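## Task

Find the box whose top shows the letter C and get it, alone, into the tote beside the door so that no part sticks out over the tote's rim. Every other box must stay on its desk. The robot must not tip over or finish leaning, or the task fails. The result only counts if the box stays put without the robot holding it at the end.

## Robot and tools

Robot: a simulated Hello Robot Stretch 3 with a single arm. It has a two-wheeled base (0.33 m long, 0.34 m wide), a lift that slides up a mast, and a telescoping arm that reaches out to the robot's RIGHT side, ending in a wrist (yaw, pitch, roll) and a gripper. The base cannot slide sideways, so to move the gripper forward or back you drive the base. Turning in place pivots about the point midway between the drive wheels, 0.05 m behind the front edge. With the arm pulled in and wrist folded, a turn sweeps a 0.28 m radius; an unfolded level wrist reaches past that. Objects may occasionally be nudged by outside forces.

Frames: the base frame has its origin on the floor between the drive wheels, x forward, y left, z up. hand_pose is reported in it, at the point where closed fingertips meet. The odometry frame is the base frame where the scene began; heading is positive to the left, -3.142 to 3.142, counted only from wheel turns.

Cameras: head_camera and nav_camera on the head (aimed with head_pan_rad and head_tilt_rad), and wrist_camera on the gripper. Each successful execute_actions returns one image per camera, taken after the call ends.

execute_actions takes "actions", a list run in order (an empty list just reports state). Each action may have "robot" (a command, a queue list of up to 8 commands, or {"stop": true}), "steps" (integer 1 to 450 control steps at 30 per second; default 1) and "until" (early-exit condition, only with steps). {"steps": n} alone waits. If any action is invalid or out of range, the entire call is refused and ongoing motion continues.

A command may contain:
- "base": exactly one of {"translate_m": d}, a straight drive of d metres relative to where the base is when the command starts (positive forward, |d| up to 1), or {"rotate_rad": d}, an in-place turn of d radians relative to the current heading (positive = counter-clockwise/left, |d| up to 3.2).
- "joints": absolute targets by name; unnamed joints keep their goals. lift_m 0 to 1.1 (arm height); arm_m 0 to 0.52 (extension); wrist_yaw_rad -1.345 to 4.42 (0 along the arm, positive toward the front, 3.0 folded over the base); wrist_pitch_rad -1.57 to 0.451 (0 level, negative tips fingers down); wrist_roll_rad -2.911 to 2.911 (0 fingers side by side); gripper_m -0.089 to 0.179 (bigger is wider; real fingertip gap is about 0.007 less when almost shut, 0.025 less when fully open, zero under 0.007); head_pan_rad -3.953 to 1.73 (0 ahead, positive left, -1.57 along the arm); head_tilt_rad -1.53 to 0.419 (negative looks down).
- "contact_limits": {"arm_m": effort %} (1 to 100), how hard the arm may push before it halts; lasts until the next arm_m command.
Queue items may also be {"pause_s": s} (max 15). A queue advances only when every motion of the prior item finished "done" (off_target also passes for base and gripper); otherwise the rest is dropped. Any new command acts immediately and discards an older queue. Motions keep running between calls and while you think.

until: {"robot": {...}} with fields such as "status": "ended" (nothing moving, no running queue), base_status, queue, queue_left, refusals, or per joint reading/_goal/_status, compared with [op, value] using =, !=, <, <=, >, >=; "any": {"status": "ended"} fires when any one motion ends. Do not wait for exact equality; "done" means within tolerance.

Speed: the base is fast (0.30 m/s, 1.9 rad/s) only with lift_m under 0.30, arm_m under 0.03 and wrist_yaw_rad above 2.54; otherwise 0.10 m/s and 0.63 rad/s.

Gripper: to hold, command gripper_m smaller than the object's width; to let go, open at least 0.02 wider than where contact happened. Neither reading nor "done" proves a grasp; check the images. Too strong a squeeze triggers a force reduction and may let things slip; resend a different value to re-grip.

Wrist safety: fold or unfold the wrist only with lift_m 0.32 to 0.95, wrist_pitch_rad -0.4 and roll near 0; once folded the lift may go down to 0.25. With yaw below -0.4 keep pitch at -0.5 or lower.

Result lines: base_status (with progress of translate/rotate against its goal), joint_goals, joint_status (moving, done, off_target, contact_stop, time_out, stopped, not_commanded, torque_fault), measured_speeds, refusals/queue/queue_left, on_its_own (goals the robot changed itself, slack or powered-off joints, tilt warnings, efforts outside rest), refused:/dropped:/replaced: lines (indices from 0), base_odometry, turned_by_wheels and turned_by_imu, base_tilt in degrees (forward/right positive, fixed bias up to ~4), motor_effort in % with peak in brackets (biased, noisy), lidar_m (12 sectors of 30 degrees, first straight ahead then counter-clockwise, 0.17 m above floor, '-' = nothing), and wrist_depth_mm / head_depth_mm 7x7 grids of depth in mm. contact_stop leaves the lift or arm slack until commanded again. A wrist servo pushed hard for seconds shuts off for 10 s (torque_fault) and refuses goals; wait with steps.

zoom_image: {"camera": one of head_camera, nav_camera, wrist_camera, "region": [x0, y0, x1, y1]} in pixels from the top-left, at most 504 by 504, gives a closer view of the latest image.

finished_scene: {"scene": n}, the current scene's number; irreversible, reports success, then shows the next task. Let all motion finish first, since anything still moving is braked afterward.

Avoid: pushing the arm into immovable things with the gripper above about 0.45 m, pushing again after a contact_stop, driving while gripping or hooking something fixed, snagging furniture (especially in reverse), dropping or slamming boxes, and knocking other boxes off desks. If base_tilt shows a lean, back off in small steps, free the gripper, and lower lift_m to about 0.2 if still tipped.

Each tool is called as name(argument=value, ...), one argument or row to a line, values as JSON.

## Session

execute_actions(
  actions=[],
)

Scene clock: 0.00 s.
robot.base_odometry: x=+0.000 y=+0.000 heading=+0.000 (m, m, rad; robot's odometry frame)
robot.turned_by_wheels: +0.000 (rad since the last result)
robot.turned_by_imu: +0.000 (rad since the last result)
robot.base_tilt: forward=+0.1 right=-2.0 (deg)
robot.lidar_m: 1.08 1.00 1.01 1.26 2.25 1.22 0.80 0.74 0.75 0.94 0.96 0.83
robot.head_depth_mm: 1558 1576 1589 1581 1570 1057 1157 / 1412 1421 1425 1429 1420 1037 1434 / 1294 1289 1301 1297 1296 1253 1298 / 1189 1187 1181 1181 1183 1186 1188 / 1099 1095 1093 1091 1094 1097 1097 / 1016 1014 1015 1015 1017 1014 1013 / 945 955 951 949 951 954 949
robot.base_status: not_commanded
robot.joint_positions: lift_m=+0.575 arm_m=+0.001 wrist_yaw_rad=+3.102 wrist_pitch_rad=-0.387 wrist_roll_rad=-0.013 gripper_m=+0.037 head_pan_rad=+0.012 head_tilt_rad=-0.019
robot.joint_goals: lift_m=+0.575 arm_m=+0.001 wrist_yaw_rad=+3.102 wrist_pitch_rad=-0.387 wrist_roll_rad=-0.013 gripper_m=+0.037 head_pan_rad=+0.012 head_tilt_rad=-0.019
robot.joint_status: lift_m=not_commanded arm_m=not_commanded wrist_yaw_rad=not_commanded wrist_pitch_rad=not_commanded wrist_roll_rad=not_commanded gripper_m=not_commanded head_pan_rad=not_commanded head_tilt_rad=not_commanded
robot.measured_speeds: translate_m=+0.000 rotate_rad=+0.000 lift_m=+0.000 arm_m=+0.000 wrist_yaw_rad=+0.000 wrist_pitch_rad=+0.000 wrist_roll_rad=+0.000 head_pan_rad=+0.000 head_tilt_rad=+0.000
robot: refusals=0 queue=idle queue_left=0
robot.motor_effort: left_wheel=-1 right_wheel=+0 lift_m=+24 arm_m=+0 wrist_yaw_rad=+1 wrist_pitch_rad=+7 wrist_roll_rad=+1 gripper_m=-1 head_pan_rad=+0 head_tilt_rad=+1 (%)
robot.hand_pose: x=-0.0122 y=+0.0822 z=+0.5949 quat_wxyz=(+0.149, +0.692, +0.123, +0.696) (m; robot's base frame)
robot.wrist_depth_mm: - - - - - 879 738 / - - - - - 925 766 / - - - - - - 802 / - - - - - - 844 / - - - - - - 893 / 860 872 859 852 823 843 852 / 745 741 713 727 728 731 728
pictures: head_camera (sideways: a quarter turn clockwise sets it upright), nav_camera (sideways: a quarter turn counterclockwise sets it upright), wrist_camera
Images, in order (width x height): head_camera 896x504, nav_camera 672x504, wrist_camera 644x364.

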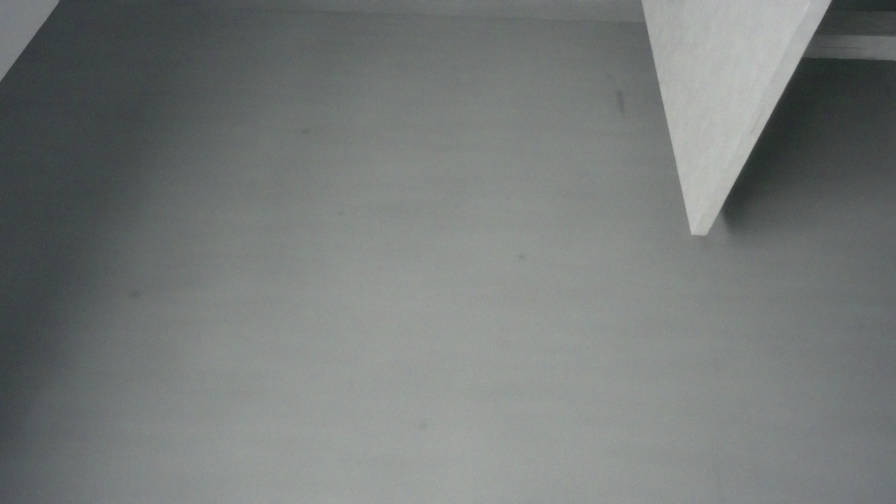

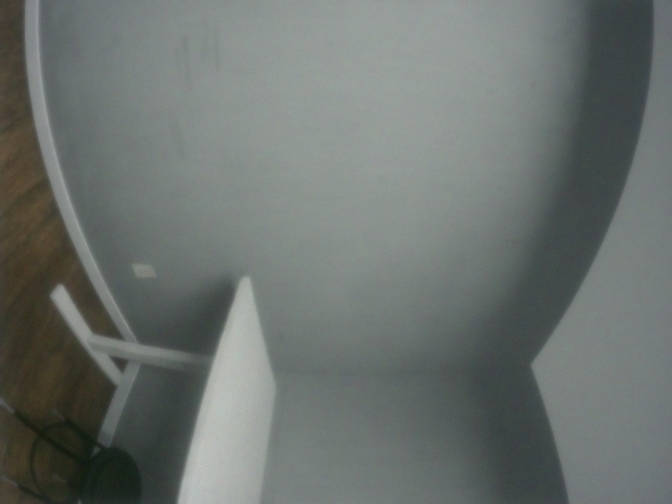

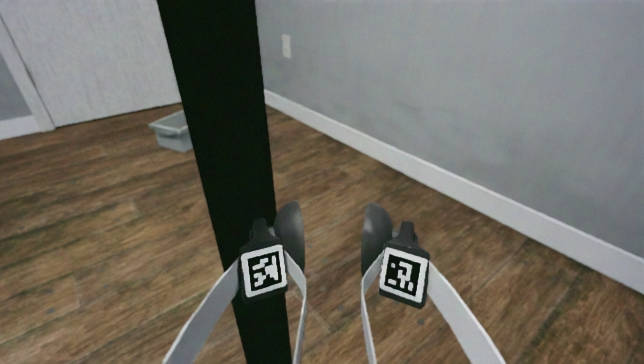

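execute_actions(
  actions=[
    {"robot": {"joints": {"head_pan_rad": -1.1, "head_tilt_rad": -0.45}}, "steps": 90, "until": {"robot": {"status": "ended"}}},
  ],
)

Scene clock: 2.67 s.
robot.base_odometry: x=+0.000 y=+0.000 heading=+0.000 (m, m, rad; robot's odometry frame)
robot.turned_by_wheels: +0.000 (rad since the last result)
robot.turned_by_imu: +0.000 (rad since the last result)
robot.base_tilt: forward=+0.1 right=-1.9 (deg)
robot.lidar_m: 1.08 1.00 1.01 1.27 2.26 1.22 0.80 0.74 0.75 0.94 0.96 0.83
robot.head_depth_mm: 1314 1404 1473 952 1506 1514 1407 / 1299 1396 1470 941 1340 1570 1353 / 1282 1369 1451 935 1747 1734 1391 / 1262 1351 1428 924 1726 1723 1376 / 1243 1329 1412 914 1640 1542 1340 / 1222 1311 1375 903 1228 1049 1322 / 1207 1284 1355 897 1594 1533 1325
robot.base_status: not_commanded
robot.joint_positions: lift_m=+0.575 arm_m=+0.001 wrist_yaw_rad=+3.102 wrist_pitch_rad=-0.387 wrist_roll_rad=-0.013 gripper_m=+0.037 head_pan_rad=-1.093 head_tilt_rad=-0.444
robot.joint_goals: lift_m=+0.575 arm_m=+0.001 wrist_yaw_rad=+3.102 wrist_pitch_rad=-0.387 wrist_roll_rad=-0.013 gripper_m=+0.037 head_pan_rad=-1.100 head_tilt_rad=-0.450
robot.joint_status: lift_m=not_commanded arm_m=not_commanded wrist_yaw_rad=not_commanded wrist_pitch_rad=not_commanded wrist_roll_rad=not_commanded gripper_m=not_commanded head_pan_rad=done head_tilt_rad=done
robot.measured_speeds: translate_m=+0.000 rotate_rad=+0.000 lift_m=+0.000 arm_m=+0.000 wrist_yaw_rad=+0.000 wrist_pitch_rad=+0.000 wrist_roll_rad=+0.000 head_pan_rad=+0.000 head_tilt_rad=+0.000
robot: refusals=0 queue=done queue_left=0
robot.motor_effort: left_wheel=-1(0) right_wheel=+1(0) lift_m=+24(24) arm_m=+0(0) wrist_yaw_rad=+0(0) wrist_pitch_rad=+6(6) wrist_roll_rad=+0(0) gripper_m=+0(0) head_pan_rad=-2(31) head_tilt_rad=-3(33) (%)
robot.hand_pose: x=-0.0122 y=+0.0822 z=+0.5949 quat_wxyz=(+0.149, +0.692, +0.123, +0.696) (m; robot's base frame)
robot.wrist_depth_mm: - - - - - 865 755 / - - - - - 957 768 / - - - - - - 802 / - - - - - - 831 / - - - - - - 856 / 844 865 874 867 830 854 855 / 731 744 708 740 723 735 738
pictures: head_camera (sideways: a quarter turn clockwise sets it upright), nav_camera (sideways: a quarter turn counterclockwise sets it upright), wrist_camera
Images, in order (width x height): head_camera 896x504, nav_camera 672x504, wrist_camera 644x364.

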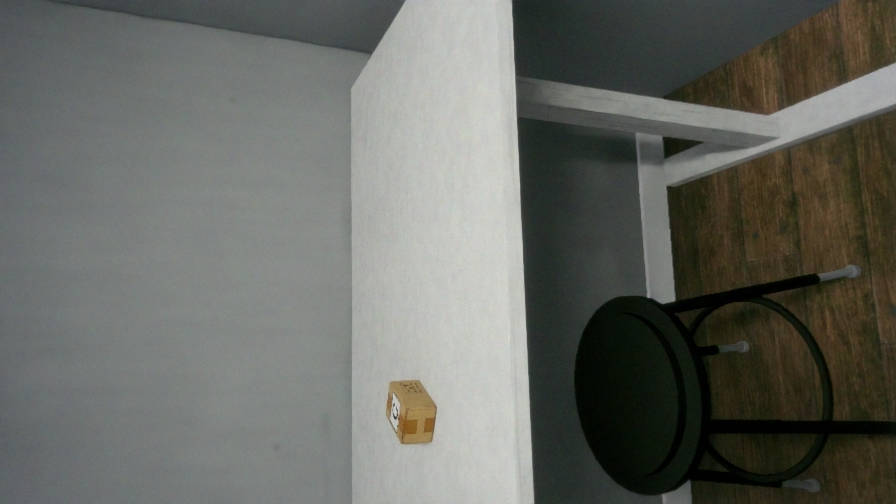

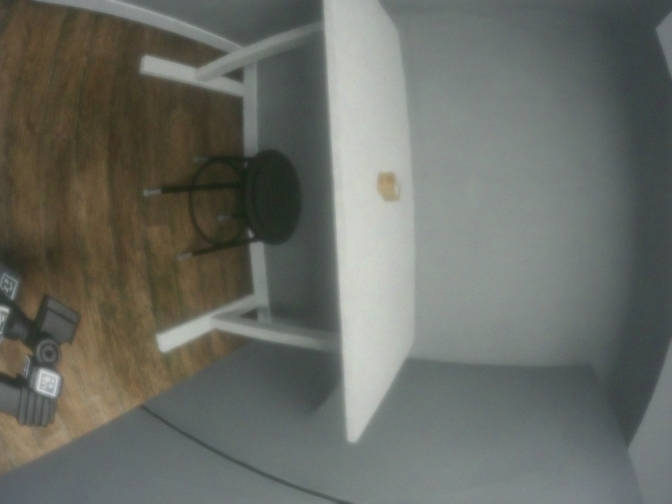

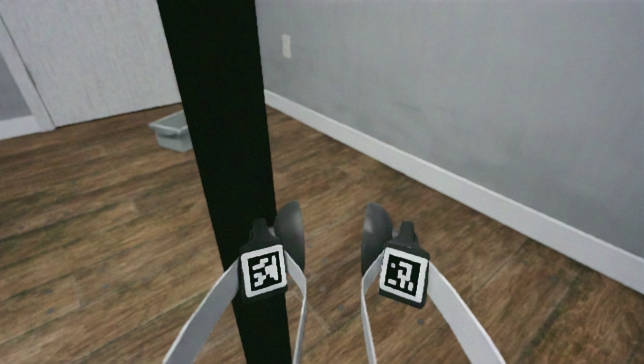

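zoom_image(
  camera="head_camera",
  region=[370, 365, 460, 455],
)

Region (370, 365, 460, 455) of head_camera's 896x504 image, scaled by 5.600, with more detail than that image has.

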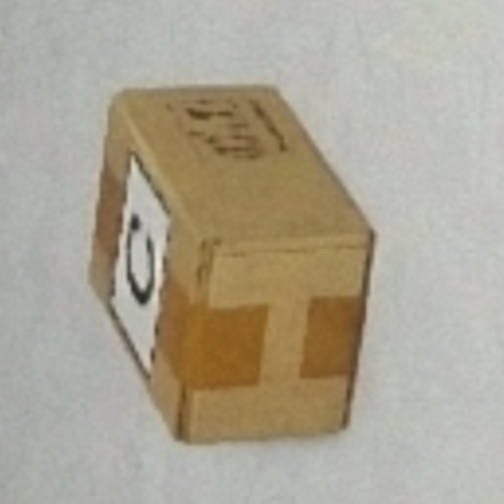

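execute_actions(
  actions=[
    {"robot": {"base": {"rotate_rad": -0.1015}, "joints": {"lift_m": 1.09, "wrist_yaw_rad": 0.0, "head_pan_rad": -1.5, "head_tilt_rad": -0.55}}, "steps": 100, "until": {"robot": {"base_status": "done"}}},
    {"robot": {"base": {"translate_m": 0.535}}, "steps": 100, "until": {"robot": {"wrist_yaw_rad": ["<=", 1.5]}}},
    {"robot": {"joints": {"wrist_pitch_rad": -1.1, "gripper_m": 0.14}}, "steps": 300, "until": {"robot": {"lift_m": [">=", 1.075]}}},
    {"robot": {"joints": {"arm_m": 0.3}}, "steps": 300, "until": {"robot": {"base_status": "done"}}},
    {"robot": {"base": {"rotate_rad": 0.314}}, "steps": 300, "until": {"robot": {"status": "ended"}}},
  ],
)

Scene clock: 37.20 s.
robot.base_odometry: x=+0.532 y=-0.054 heading=+0.213 (m, m, rad; robot's odometry frame)
robot.turned_by_wheels: +0.213 (rad since the last result)
robot.turned_by_imu: +0.211 (rad since the last result)
robot.base_tilt: forward=+0.1 right=-1.9 (deg)
robot.lidar_m: 0.62 0.61 0.65 0.94 2.67 1.49 1.15 1.13 0.77 0.51 0.72 0.76
robot.head_depth_mm: 1059 - 1128 754 545 1551 1302 / 1043 - 1119 746 541 957 1235 / 1010 1100 1165 680 538 845 1200 / 981 1067 1123 758 535 834 1230 / 946 1028 1082 732 531 460 1229 / 916 991 1052 724 529 444 1273 / 889 963 1025 721 525 428 1271
robot.base_status: done (rotate_rad +0.3139 of +0.3140)
robot.joint_positions: lift_m=+1.090 arm_m=+0.300 wrist_yaw_rad=+0.000 wrist_pitch_rad=-1.105 wrist_roll_rad=-0.013 gripper_m=+0.140 head_pan_rad=-1.493 head_tilt_rad=-0.544
robot.joint_goals: lift_m=+1.090 arm_m=+0.300 wrist_yaw_rad=+0.000 wrist_pitch_rad=-1.100 wrist_roll_rad=-0.013 gripper_m=+0.140 head_pan_rad=-1.500 head_tilt_rad=-0.550
robot.joint_status: lift_m=done arm_m=done wrist_yaw_rad=done wrist_pitch_rad=done wrist_roll_rad=not_commanded gripper_m=done head_pan_rad=done head_tilt_rad=done
robot.measured_speeds: translate_m=+0.000 rotate_rad=+0.000 lift_m=+0.000 arm_m=+0.000 wrist_yaw_rad=+0.000 wrist_pitch_rad=+0.000 wrist_roll_rad=+0.000 head_pan_rad=+0.000 head_tilt_rad=+0.000
robot: refusals=0 queue=done queue_left=0
robot.motor_effort: left_wheel=-2(6) right_wheel=+2(9) lift_m=+28(30) arm_m=+3(3) wrist_yaw_rad=+0(2) wrist_pitch_rad=+2(3) wrist_roll_rad=+1(0) gripper_m=+0(85) head_pan_rad=-2(20) head_tilt_rad=-3(17) (%)
robot.hand_pose: x=-0.0216 y=-0.5383 z=+0.9887 quat_wxyz=(+0.606, +0.374, -0.598, -0.369) (m; robot's base frame)
robot.wrist_depth_mm: 259 258 256 194 251 250 248 / 246 244 243 221 240 237 236 / 233 232 231 230 227 226 224 / 221 222 219 218 216 216 214 / 212 212 209 208 207 207 205 / 202 204 200 200 198 - 196 / 196 192 192 191 190 188 188
pictures: head_camera (sideways: a quarter turn clockwise sets it upright), nav_camera (sideways: a quarter turn counterclockwise sets it upright), wrist_camera
Images, in order (width x height): head_camera 896x504, nav_camera 672x504, wrist_camera 644x364.

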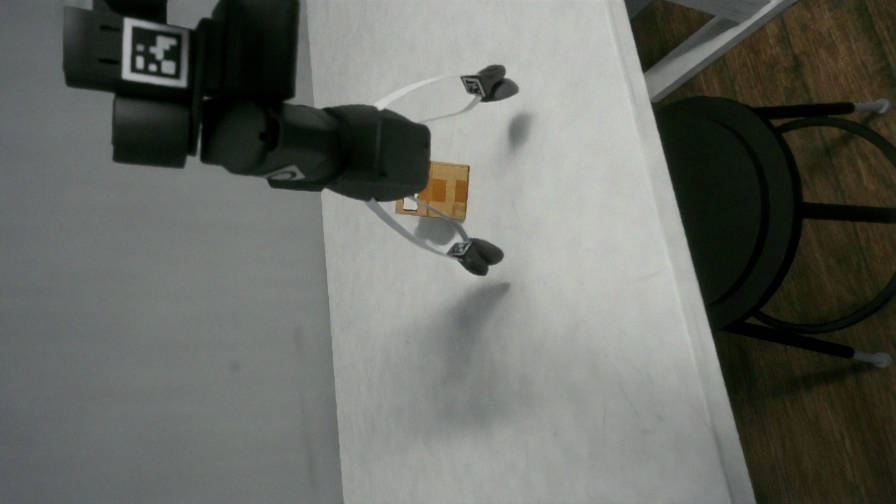

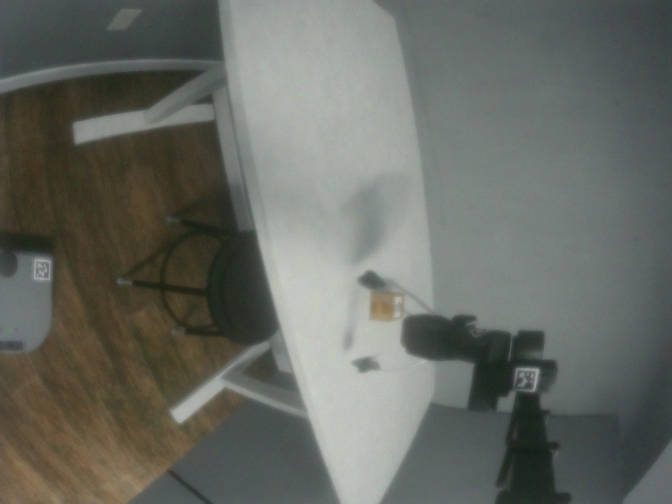

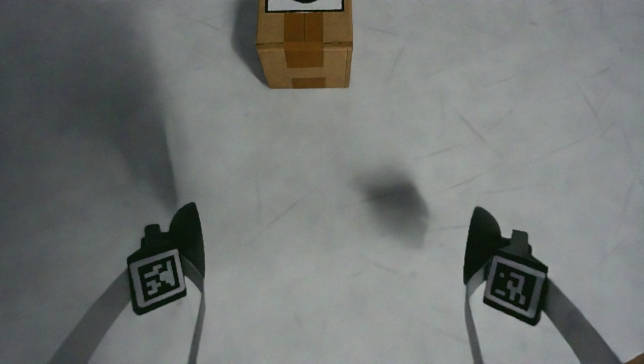

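zoom_image(
  camera="wrist_camera",
  region=[230, 0, 390, 110],
)

Region (230, 0, 390, 110) of wrist_camera's 644x364 image, scaled by 3.150; it fills the top 346 rows of this view, and the rest is white.

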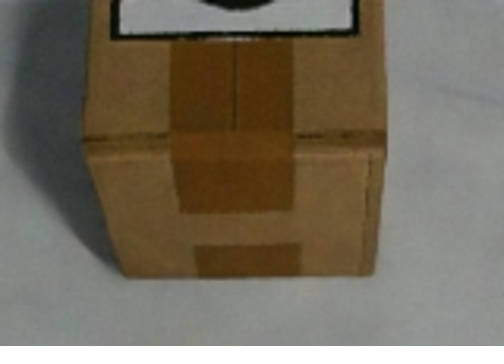

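execute_actions(
  actions=[
    {"robot": {"base": {"translate_m": 0.016}, "joints": {"lift_m": 1.076, "wrist_yaw_rad": 0.035, "arm_m": 0.457}}, "steps": 300, "until": {"robot": {"status": "ended"}}},
  ],
)

Scene clock: 47.87 s.
robot.base_odometry: x=+0.548 y=-0.051 heading=+0.212 (m, m, rad; robot's odometry frame)
robot.turned_by_wheels: +0.000 (rad since the last result)
robot.turned_by_imu: +0.001 (rad since the last result)
robot.base_tilt: forward=+0.1 right=-1.9 (deg)
robot.lidar_m: 0.60 0.59 0.63 0.92 2.67 1.51 1.17 1.15 0.78 0.51 0.72 0.75
robot.head_depth_mm: 1067 1224 1227 755 545 1549 1301 / 1038 - 1222 730 540 894 1265 / 1010 1096 1143 685 537 845 1197 / 969 1058 1119 731 535 826 1260 / 944 1013 1079 735 530 459 1250 / 912 986 1047 727 529 443 1276 / 882 950 1012 721 526 426 1272
robot.base_status: done (translate_m +0.0160 of +0.0160)
robot.joint_positions: lift_m=+1.076 arm_m=+0.457 wrist_yaw_rad=+0.034 wrist_pitch_rad=-1.105 wrist_roll_rad=-0.013 gripper_m=+0.140 head_pan_rad=-1.493 head_tilt_rad=-0.544
robot.joint_goals: lift_m=+1.076 arm_m=+0.457 wrist_yaw_rad=+0.035 wrist_pitch_rad=-1.100 wrist_roll_rad=-0.013 gripper_m=+0.140 head_pan_rad=-1.500 head_tilt_rad=-0.550
robot.joint_status: lift_m=done arm_m=done wrist_yaw_rad=done wrist_pitch_rad=done wrist_roll_rad=not_commanded gripper_m=done head_pan_rad=done head_tilt_rad=done
robot.measured_speeds: translate_m=+0.000 rotate_rad=+0.000 lift_m=+0.000 arm_m=+0.000 wrist_yaw_rad=+0.000 wrist_pitch_rad=+0.000 wrist_roll_rad=+0.000 head_pan_rad=+0.000 head_tilt_rad=+0.000
robot: refusals=0 queue=done queue_left=0
robot.motor_effort: left_wheel=-3(6) right_wheel=+3(8) lift_m=+19(29) arm_m=+4(4) wrist_yaw_rad=+2(4) wrist_pitch_rad=+2(3) wrist_roll_rad=+0(0) gripper_m=+1(0) head_pan_rad=-2(2) head_tilt_rad=-4(3) (%)
robot.hand_pose: x=-0.0185 y=-0.6951 z=+0.9752 quat_wxyz=(+0.612, +0.384, -0.591, -0.359) (m; robot's base frame)
robot.wrist_depth_mm: 242 241 239 237 235 233 232 / 230 228 226 225 223 221 220 / 218 217 215 213 212 212 209 / 207 206 204 152 200 201 199 / 197 198 195 145 190 193 191 / 190 190 186 139 182 - 183 / 183 180 179 175 176 176 176
pictures: head_camera (sideways: a quarter turn clockwise sets it upright), nav_camera (sideways: a quarter turn counterclockwise sets it upright), wrist_camera
Images, in order (width x height): head_camera 896x504, nav_camera 672x504, wrist_camera 644x364.

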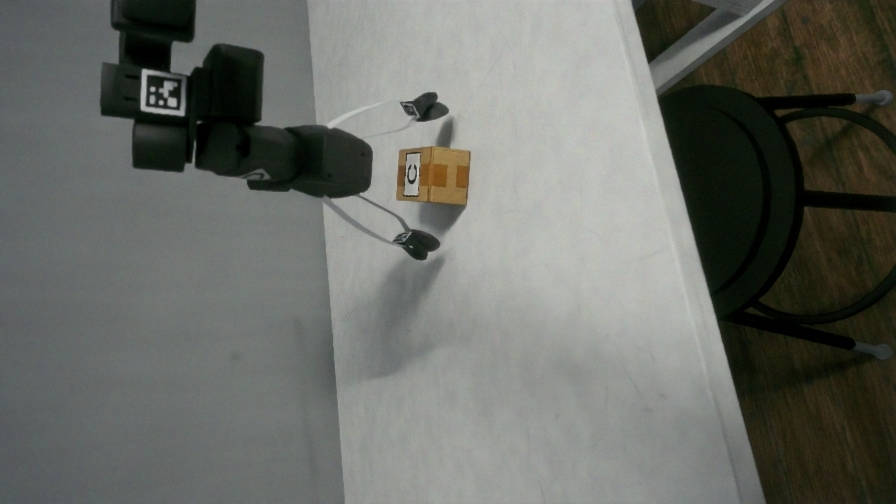

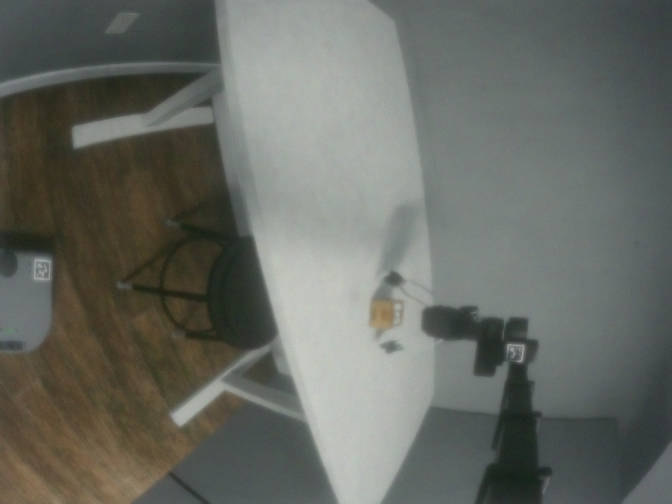

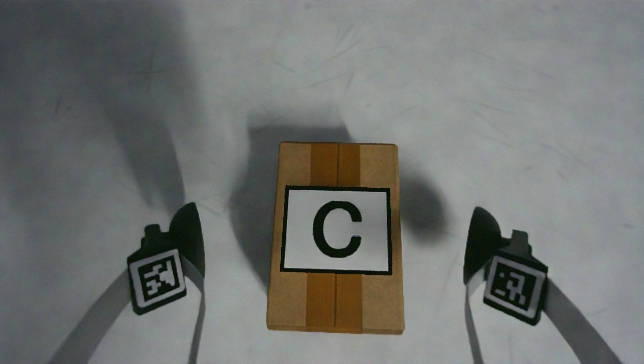

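execute_actions(
  actions=[
    {"robot": {"joints": {"gripper_m": 0.022, "head_pan_rad": 1.7}}, "steps": 120, "until": {"robot": {"gripper_m_status": ["!=", "moving"]}}},
    {"robot": {"joints": {"lift_m": 1.1}}, "steps": 120, "until": {"robot": {"status": "ended"}}},
  ],
)

Scene clock: 53.63 s.
robot.base_odometry: x=+0.548 y=-0.051 heading=+0.212 (m, m, rad; robot's odometry frame)
robot.turned_by_wheels: +0.000 (rad since the last result)
robot.turned_by_imu: +0.001 (rad since the last result)
robot.base_tilt: forward=+0.1 right=-1.9 (deg)
robot.lidar_m: 0.60 0.59 0.63 0.92 2.67 1.51 1.17 1.15 0.78 0.51 0.72 0.75
robot.head_depth_mm: 829 885 921 956 986 1024 1072 / 991 1066 1113 1163 1223 1277 1254 / 1256 1343 1416 1493 1584 1519 1300 / 1689 1811 1935 2083 1911 1559 1285 / 2214 2379 2629 2638 1996 1551 1286 / - - - 2650 1957 1551 1280 / - - - - - - -
robot.base_status: done (translate_m +0.0160 of +0.0160)
robot.joint_positions: lift_m=+1.097 arm_m=+0.457 wrist_yaw_rad=+0.034 wrist_pitch_rad=-1.109 wrist_roll_rad=-0.013 gripper_m=+0.023 head_pan_rad=+1.693 head_tilt_rad=-0.544
robot.joint_goals: lift_m=+1.100 arm_m=+0.457 wrist_yaw_rad=+0.035 wrist_pitch_rad=-1.100 wrist_roll_rad=-0.013 gripper_m=+0.022 head_pan_rad=+1.700 head_tilt_rad=-0.550
robot.joint_status: lift_m=done arm_m=done wrist_yaw_rad=done wrist_pitch_rad=done wrist_roll_rad=not_commanded gripper_m=done head_pan_rad=done head_tilt_rad=done
robot.measured_speeds: translate_m=+0.000 rotate_rad=+0.000 lift_m=+0.000 arm_m=+0.000 wrist_yaw_rad=+0.000 wrist_pitch_rad=+0.000 wrist_roll_rad=+0.000 head_pan_rad=+0.000 head_tilt_rad=+0.000
robot: refusals=0 queue=done queue_left=0
robot.motor_effort: left_wheel=-3(3) right_wheel=+3(3) lift_m=+30(31) arm_m=+4(4) wrist_yaw_rad=+2(2) wrist_pitch_rad=+3(4) wrist_roll_rad=+1(1) gripper_m=-20(94) head_pan_rad=+3(31) head_tilt_rad=-4(4) (%)
robot.hand_pose: x=-0.0185 y=-0.6943 z=+0.9956 quat_wxyz=(+0.611, +0.385, -0.590, -0.360) (m; robot's base frame)
robot.wrist_depth_mm: 266 264 261 258 258 256 254 / 252 250 249 246 244 243 243 / 238 238 236 235 233 232 230 / 229 227 226 148 221 221 220 / 218 217 217 141 143 210 210 / 208 208 203 135 135 203 202 / 201 199 197 132 194 195 193
pictures: head_camera (sideways: a quarter turn clockwise sets it upright), nav_camera (sideways: a quarter turn counterclockwise sets it upright), wrist_camera
Images, in order (width x height): head_camera 896x504, nav_camera 672x504, wrist_camera 644x364.

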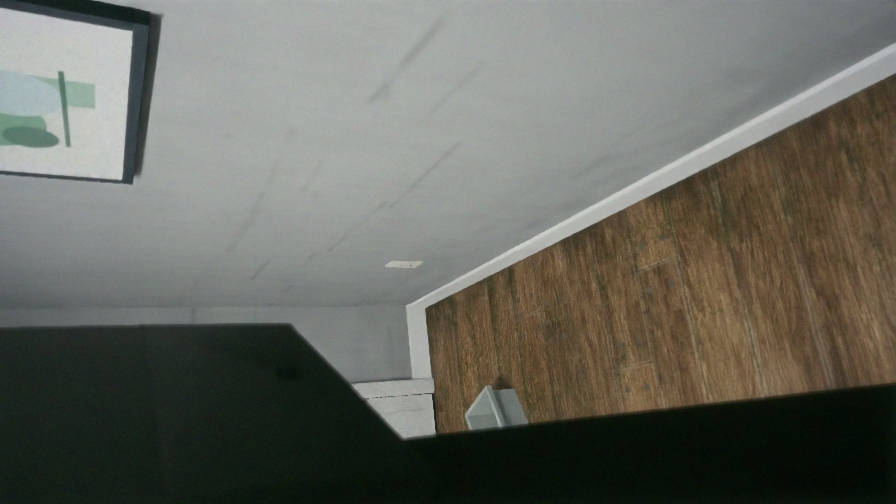

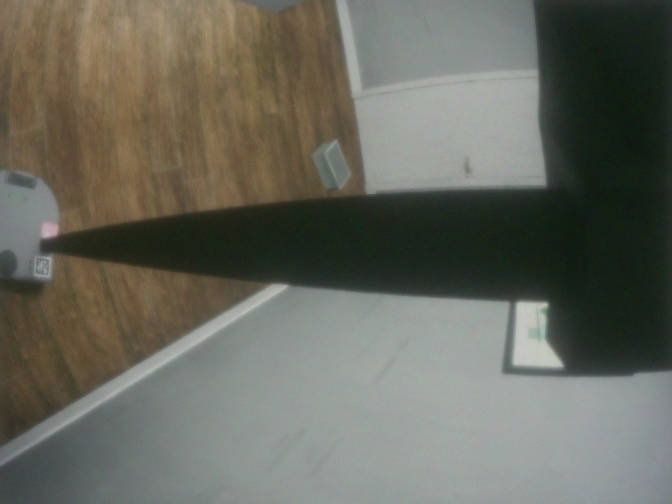

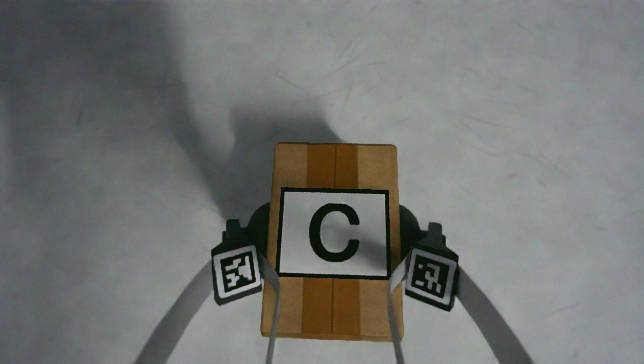

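execute_actions(
  actions=[
    {"robot": {"base": {"rotate_rad": 2.25}, "joints": {"arm_m": 0.0, "head_pan_rad": -0.2, "head_tilt_rad": -0.65}}, "steps": 200, "until": {"robot": {"arm_m": ["<=", 0.15], "heading": [">=", 1.7]}}},
    {"robot": {"joints": {"lift_m": 0.29}}, "steps": 200, "until": {"robot": {"lift_m": ["<=", 0.93]}}},
    {"robot": {"joints": {"wrist_yaw_rad": 2.65, "wrist_pitch_rad": -0.4}}, "steps": 60, "until": {"robot": {"base_status": "done"}}},
  ],
)

Scene clock: 80.57 s.
robot.base_odometry: x=+0.548 y=-0.051 heading=+2.462 (m, m, rad; robot's odometry frame)
robot.turned_by_wheels: +2.250 (rad since the last result)
robot.turned_by_imu: +2.223 (rad since the last result)
robot.base_tilt: forward=+0.1 right=-1.9 (deg)
robot.lidar_m: 2.64 1.35 1.15 1.15 1.31 0.51 0.75 0.70 0.59 0.59 0.68 1.14
robot.head_depth_mm: 2118 2156 2069 1974 1729 1460 1229 / 2180 2402 2653 2331 1795 1448 1223 / 2173 2412 2712 2237 1776 1447 1222 / 2185 2438 2695 2214 1775 1431 1217 / 2221 2443 2715 2307 1774 1441 1214 / 2236 2477 2745 2287 1746 1434 1216 / 2256 2508 2768 2252 1747 1434 1206
robot.base_status: done (rotate_rad +2.2499 of +2.2500)
robot.joint_positions: lift_m=+0.925 arm_m=+0.001 wrist_yaw_rad=+0.035 wrist_pitch_rad=-1.109 wrist_roll_rad=-0.013 gripper_m=+0.023 head_pan_rad=-0.193 head_tilt_rad=-0.642
robot.joint_goals: lift_m=+0.290 arm_m=+0.000 wrist_yaw_rad=+2.650 wrist_pitch_rad=-0.400 wrist_roll_rad=-0.013 gripper_m=+0.022 head_pan_rad=-0.200 head_tilt_rad=-0.650
robot.joint_status: lift_m=moving arm_m=moving wrist_yaw_rad=moving wrist_pitch_rad=moving wrist_roll_rad=not_commanded gripper_m=done head_pan_rad=done head_tilt_rad=done
robot.measured_speeds: translate_m=+0.000 rotate_rad=+0.000 lift_m=-0.110 arm_m=+0.000 wrist_yaw_rad=+0.000 wrist_pitch_rad=+0.000 wrist_roll_rad=+0.000 head_pan_rad=+0.000 head_tilt_rad=+0.000
robot: refusals=0 queue=running queue_left=0
robot.motor_effort: left_wheel=-4(11) right_wheel=+2(11) lift_m=+18(30) arm_m=-5(3) wrist_yaw_rad=+2(1) wrist_pitch_rad=+7(3) wrist_roll_rad=+0(0) gripper_m=-20(20) head_pan_rad=-2(31) head_tilt_rad=-6(17) (%)
robot.hand_pose: x=-0.0184 y=-0.2388 z=+0.8235 quat_wxyz=(+0.612, +0.385, -0.590, -0.359) (m; robot's base frame)
robot.wrist_depth_mm: 746 645 578 507 460 415 380 / - 886 733 645 563 497 455 / - - - 815 718 631 559 / - - - 147 918 869 719 / - - 954 141 143 939 955 / 922 923 912 135 135 890 891 / 902 900 879 131 869 861 860
pictures: head_camera (sideways: a quarter turn clockwise sets it upright), nav_camera (sideways: a quarter turn counterclockwise sets it upright), wrist_camera
Images, in order (width x height): head_camera 896x504, nav_camera 672x504, wrist_camera 644x364.

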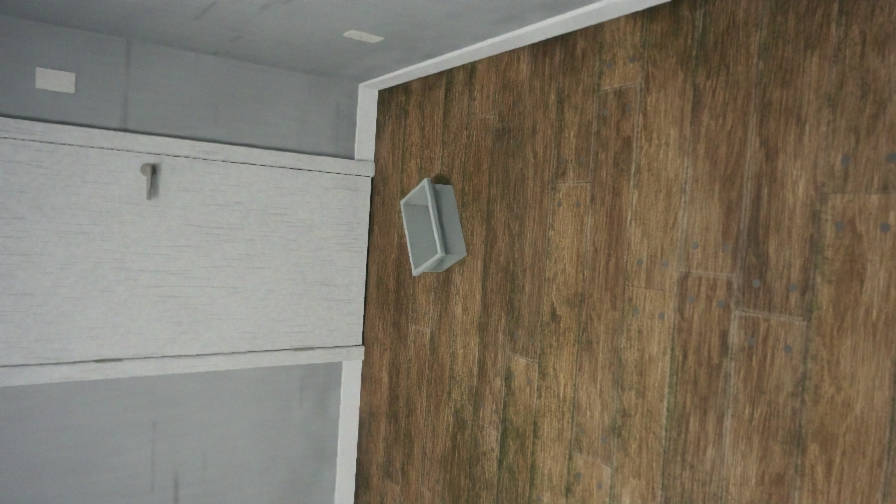

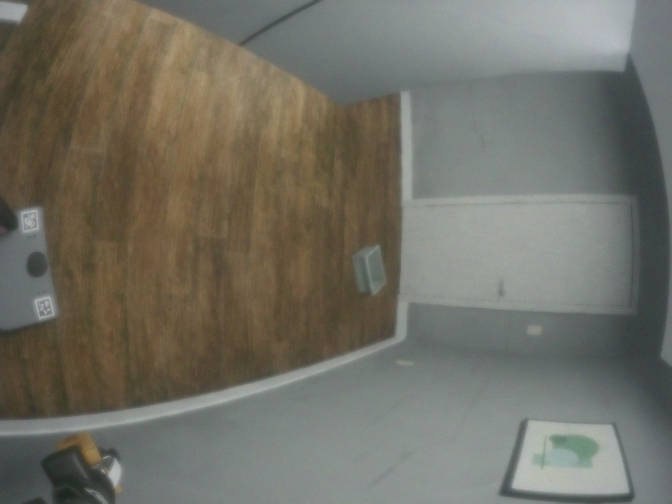

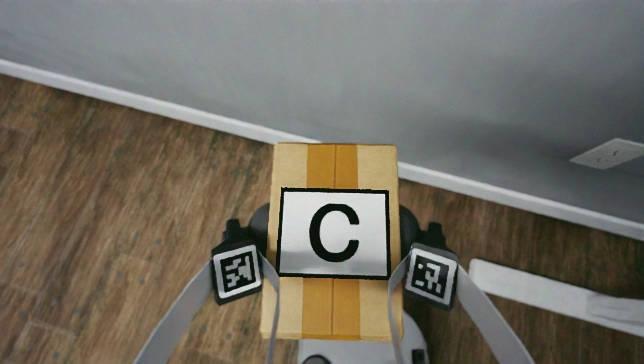

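execute_actions(
  actions=[
    {"robot": {"base": {"translate_m": 1.0}, "joints": {"head_pan_rad": -0.6, "head_tilt_rad": -0.95}}, "steps": 300, "until": {"robot": {"lift_m": ["<=", 0.296]}}},
    {"robot": {"base": {"translate_m": 0.8}}, "steps": 300, "until": {"robot": {"status": "ended"}}},
  ],
)

Scene clock: 90.63 s.
robot.base_odometry: x=-0.358 y=+0.681 heading=+2.462 (m, m, rad; robot's odometry frame)
robot.turned_by_wheels: +0.000 (rad since the last result)
robot.turned_by_imu: +0.000 (rad since the last result)
robot.base_tilt: forward=+0.1 right=-2.0 (deg)
robot.lidar_m: 1.50 1.03 0.88 0.88 1.00 1.68 1.58 1.02 0.86 0.86 0.98 1.50
robot.head_depth_mm: 1251 1340 1455 1547 1416 1244 1113 / 1441 1603 1764 1658 1422 1246 1120 / 1451 1700 1920 1634 1412 1237 1104 / 1386 1625 1865 1580 1407 1234 1101 / 1342 1539 1810 1646 1388 1236 1098 / 1293 1493 1761 1631 1416 1231 1099 / 1258 1436 1698 1631 1405 1239 1095
robot.base_status: done (translate_m +0.8000 of +0.8000)
robot.joint_positions: lift_m=+0.290 arm_m=+0.001 wrist_yaw_rad=+2.649 wrist_pitch_rad=-0.426 wrist_roll_rad=-0.013 gripper_m=+0.023 head_pan_rad=-0.593 head_tilt_rad=-0.939
robot.joint_goals: lift_m=+0.290 arm_m=+0.000 wrist_yaw_rad=+2.650 wrist_pitch_rad=-0.400 wrist_roll_rad=-0.013 gripper_m=+0.022 head_pan_rad=-0.600 head_tilt_rad=-0.950
robot.joint_status: lift_m=done arm_m=done wrist_yaw_rad=done wrist_pitch_rad=done wrist_roll_rad=not_commanded gripper_m=done head_pan_rad=done head_tilt_rad=done
robot.measured_speeds: translate_m=+0.000 rotate_rad=+0.000 lift_m=+0.000 arm_m=+0.000 wrist_yaw_rad=+0.000 wrist_pitch_rad=+0.000 wrist_roll_rad=+0.000 head_pan_rad=+0.000 head_tilt_rad=+0.000
robot: refusals=0 queue=done queue_left=0
robot.motor_effort: left_wheel=-3(9) right_wheel=+2(10) lift_m=+20(19) arm_m=-3(2) wrist_yaw_rad=+2(4) wrist_pitch_rad=+13(13) wrist_roll_rad=+0(0) gripper_m=-19(20) head_pan_rad=-2(20) head_tilt_rad=-7(30) (%)
robot.hand_pose: x=+0.0844 y=+0.0506 z=+0.3011 quat_wxyz=(+0.314, +0.702, -0.021, +0.638) (m; robot's base frame)
robot.wrist_depth_mm: 712 737 787 838 914 - - / 762 798 848 912 - - - / 821 862 911 957 934 940 919 / 736 729 736 148 696 731 725 / 621 600 600 141 143 591 590 / - 507 - 135 134 498 498 / - - - 132 419 431 433
pictures: head_camera (sideways: a quarter turn clockwise sets it upright), nav_camera (sideways: a quarter turn counterclockwise sets it upright), wrist_camera
Images, in order (width x height): head_camera 896x504, nav_camera 672x504, wrist_camera 644x364.

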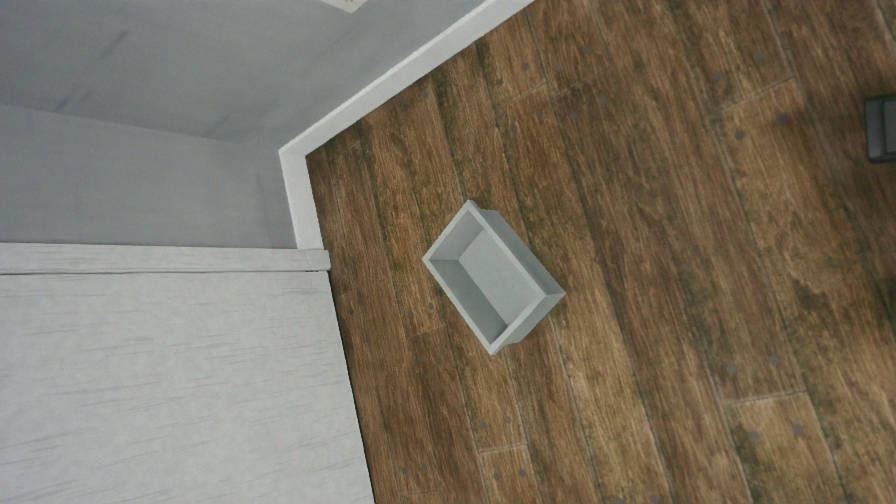

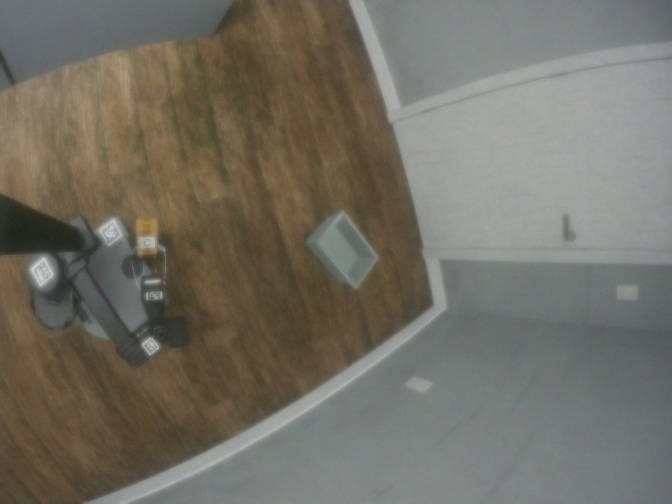

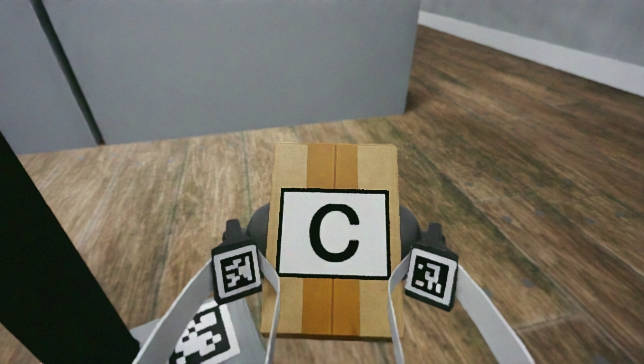

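zoom_image(
  camera="head_camera",
  region=[405, 185, 585, 365],
)

Region (405, 185, 585, 365) of head_camera's 896x504 image, scaled by 2.800, with more detail than that image has.

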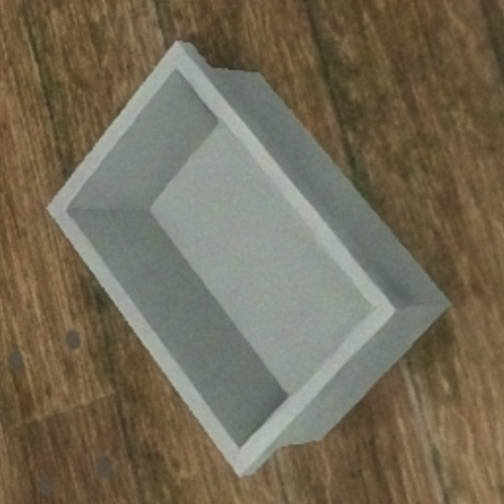

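execute_actions(
  actions=[
    {"robot": {"base": {"translate_m": 0.70}, "joints": {"head_pan_rad": -1.35, "head_tilt_rad": -1.2}}, "steps": 300, "until": {"robot": {"translate_m": [">=", 0.6]}}},
    {"robot": {"joints": {"arm_m": 0.314, "wrist_yaw_rad": 1.78}}, "steps": 300, "until": {"robot": {"arm_m": [">=", 0.1]}}},
    {"robot": {"joints": {"wrist_pitch_rad": -1.1}}, "steps": 300, "until": {"robot": {"status": "ended"}}},
  ],
)

Scene clock: 103.17 s.
robot.base_odometry: x=-0.903 y=+1.120 heading=+2.462 (m, m, rad; robot's odometry frame)
robot.turned_by_wheels: +0.000 (rad since the last result)
robot.turned_by_imu: +0.000 (rad since the last result)
robot.base_tilt: forward=+0.1 right=-2.0 (deg)
robot.lidar_m: 0.81 0.95 1.60 0.73 0.81 1.36 2.18 1.21 1.03 1.03 0.96 0.82
robot.head_depth_mm: 970 1149 1415 1393 1280 1167 1102 / 1027 1239 1485 1386 1281 1188 - / 1087 1310 1528 1417 1272 - - / 1165 1433 1530 1373 1249 1200 - / 1235 1534 1544 1396 1276 1169 1088 / 1215 1407 1512 1402 1280 1169 1091 / 1048 1179 1337 1390 1278 1175 1081
robot.base_status: done (translate_m +0.7000 of +0.7000)
robot.joint_positions: lift_m=+0.290 arm_m=+0.314 wrist_yaw_rad=+1.781 wrist_pitch_rad=-1.108 wrist_roll_rad=-0.013 gripper_m=+0.023 head_pan_rad=-1.344 head_tilt_rad=-1.185
robot.joint_goals: lift_m=+0.290 arm_m=+0.314 wrist_yaw_rad=+1.780 wrist_pitch_rad=-1.100 wrist_roll_rad=-0.013 gripper_m=+0.022 head_pan_rad=-1.350 head_tilt_rad=-1.200
robot.joint_status: lift_m=done arm_m=done wrist_yaw_rad=done wrist_pitch_rad=done wrist_roll_rad=not_commanded gripper_m=done head_pan_rad=done head_tilt_rad=done
robot.measured_speeds: translate_m=+0.000 rotate_rad=+0.000 lift_m=+0.000 arm_m=+0.000 wrist_yaw_rad=+0.000 wrist_pitch_rad=+0.000 wrist_roll_rad=+0.000 head_pan_rad=+0.000 head_tilt_rad=+0.000
robot: refusals=0 queue=done queue_left=0
robot.motor_effort: left_wheel=-2(7) right_wheel=+2(10) lift_m=+19(19) arm_m=+4(6) wrist_yaw_rad=+0(3) wrist_pitch_rad=+3(13) wrist_roll_rad=+0(0) gripper_m=-19(20) head_pan_rad=-2(28) head_tilt_rad=-8(31) (%)
robot.hand_pose: x=+0.0695 y=-0.4395 z=+0.1889 quat_wxyz=(+0.668, +0.700, -0.085, +0.238) (m; robot's base frame)
robot.wrist_depth_mm: 442 441 438 430 429 424 423 / 419 412 412 410 410 404 401 / 398 396 271 263 271 278 382 / 379 373 342 148 352 279 364 / - 356 307 141 143 277 348 / - 338 305 135 134 241 332 / 331 328 285 132 253 226 318
pictures: head_camera (sideways: a quarter turn clockwise sets it upright), nav_camera (sideways: a quarter turn counterclockwise sets it upright), wrist_camera
Images, in order (width x height): head_camera 896x504, nav_camera 672x504, wrist_camera 644x364.

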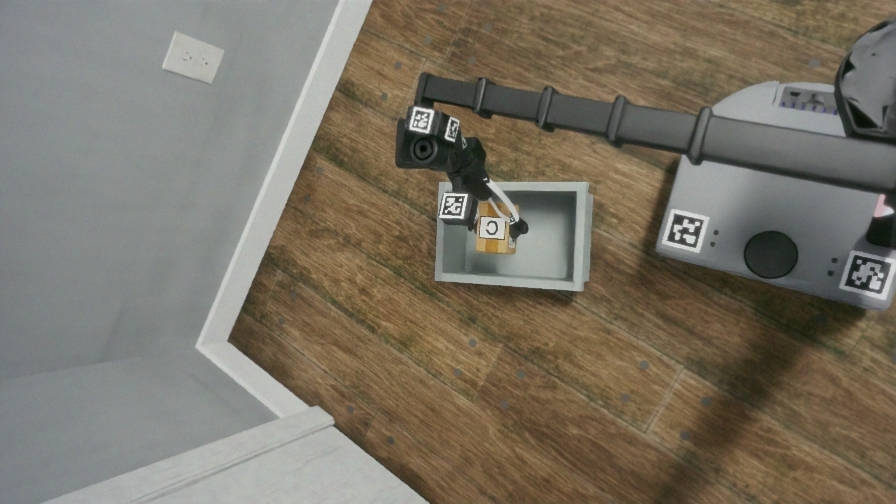

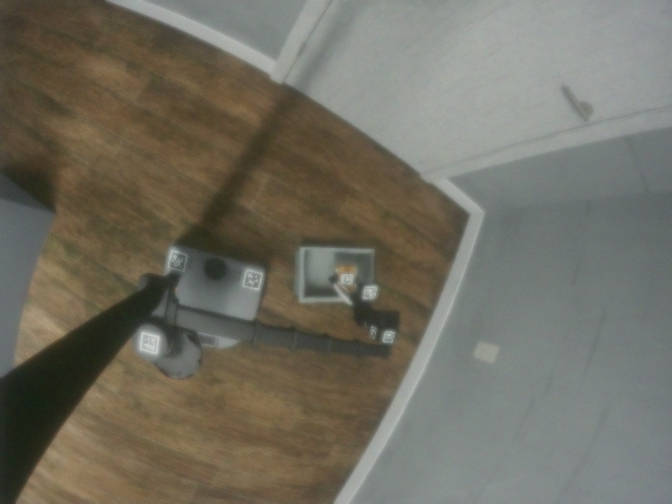

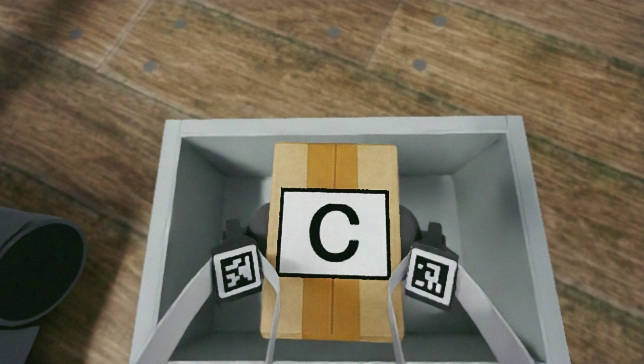

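execute_actions(
  actions=[
    {"robot": {"base": {"translate_m": 0.02}, "joints": {"lift_m": 0.133, "arm_m": 0.318}}, "steps": 300, "until": {"robot": {"status": "ended"}}},
  ],
)

Scene clock: 109.90 s.
robot.base_odometry: x=-0.918 y=+1.133 heading=+2.462 (m, m, rad; robot's odometry frame)
robot.turned_by_wheels: +0.000 (rad since the last result)
robot.turned_by_imu: +0.001 (rad since the last result)
robot.base_tilt: forward=+0.0 right=-2.0 (deg)
robot.lidar_m: 0.79 0.93 1.55 0.73 0.81 1.35 2.19 1.22 1.03 1.03 0.93 0.80
robot.head_depth_mm: 975 1157 1429 1401 1279 1179 1090 / 1034 1239 1467 1426 1280 1186 - / 1089 1317 1518 1410 1272 - - / 1163 1442 1544 1368 1268 1202 - / 1247 1528 1536 1398 1270 1178 1093 / 1190 1365 1491 1399 1273 1178 1087 / 1023 1138 1307 1375 1275 1176 1088
robot.base_status: done (translate_m +0.0200 of +0.0200)
robot.joint_positions: lift_m=+0.133 arm_m=+0.318 wrist_yaw_rad=+1.781 wrist_pitch_rad=-1.108 wrist_roll_rad=-0.013 gripper_m=+0.023 head_pan_rad=-1.344 head_tilt_rad=-1.185
robot.joint_goals: lift_m=+0.133 arm_m=+0.318 wrist_yaw_rad=+1.780 wrist_pitch_rad=-1.100 wrist_roll_rad=-0.013 gripper_m=+0.022 head_pan_rad=-1.350 head_tilt_rad=-1.200
robot.joint_status: lift_m=done arm_m=done wrist_yaw_rad=done wrist_pitch_rad=done wrist_roll_rad=not_commanded gripper_m=done head_pan_rad=done head_tilt_rad=done
robot.measured_speeds: translate_m=+0.000 rotate_rad=+0.000 lift_m=+0.000 arm_m=+0.000 wrist_yaw_rad=+0.000 wrist_pitch_rad=+0.000 wrist_roll_rad=+0.000 head_pan_rad=+0.000 head_tilt_rad=+0.000
robot: refusals=0 queue=done queue_left=0
robot.motor_effort: left_wheel=-3(5) right_wheel=+3(8) lift_m=+19(20) arm_m=+3(3) wrist_yaw_rad=+0(0) wrist_pitch_rad=+4(4) wrist_roll_rad=+1(0) gripper_m=-20(20) head_pan_rad=-2(2) head_tilt_rad=-10(8) (%)
robot.hand_pose: x=+0.0694 y=-0.4436 z=+0.0319 quat_wxyz=(+0.668, +0.700, -0.084, +0.238) (m; robot's base frame)
robot.wrist_depth_mm: 121 121 121 121 121 122 122 / 147 153 153 154 153 154 146 / 158 194 209 194 209 209 160 / 157 206 209 148 204 205 160 / 157 199 200 141 143 196 161 / 157 191 188 135 135 188 161 / 157 183 183 132 180 179 161
pictures: head_camera (sideways: a quarter turn clockwise sets it upright), nav_camera (sideways: a quarter turn counterclockwise sets it upright), wrist_camera
Images, in order (width x height): head_camera 896x504, nav_camera 672x504, wrist_camera 644x364.

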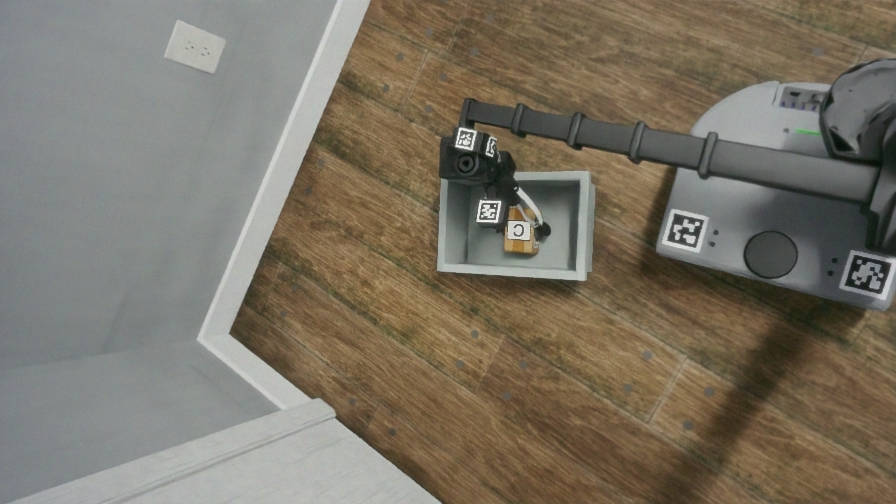

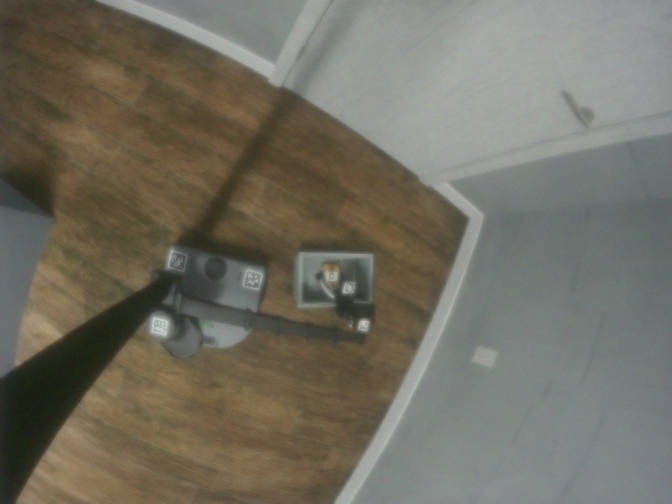

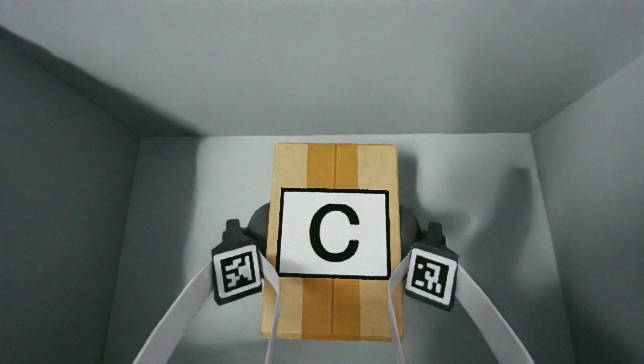

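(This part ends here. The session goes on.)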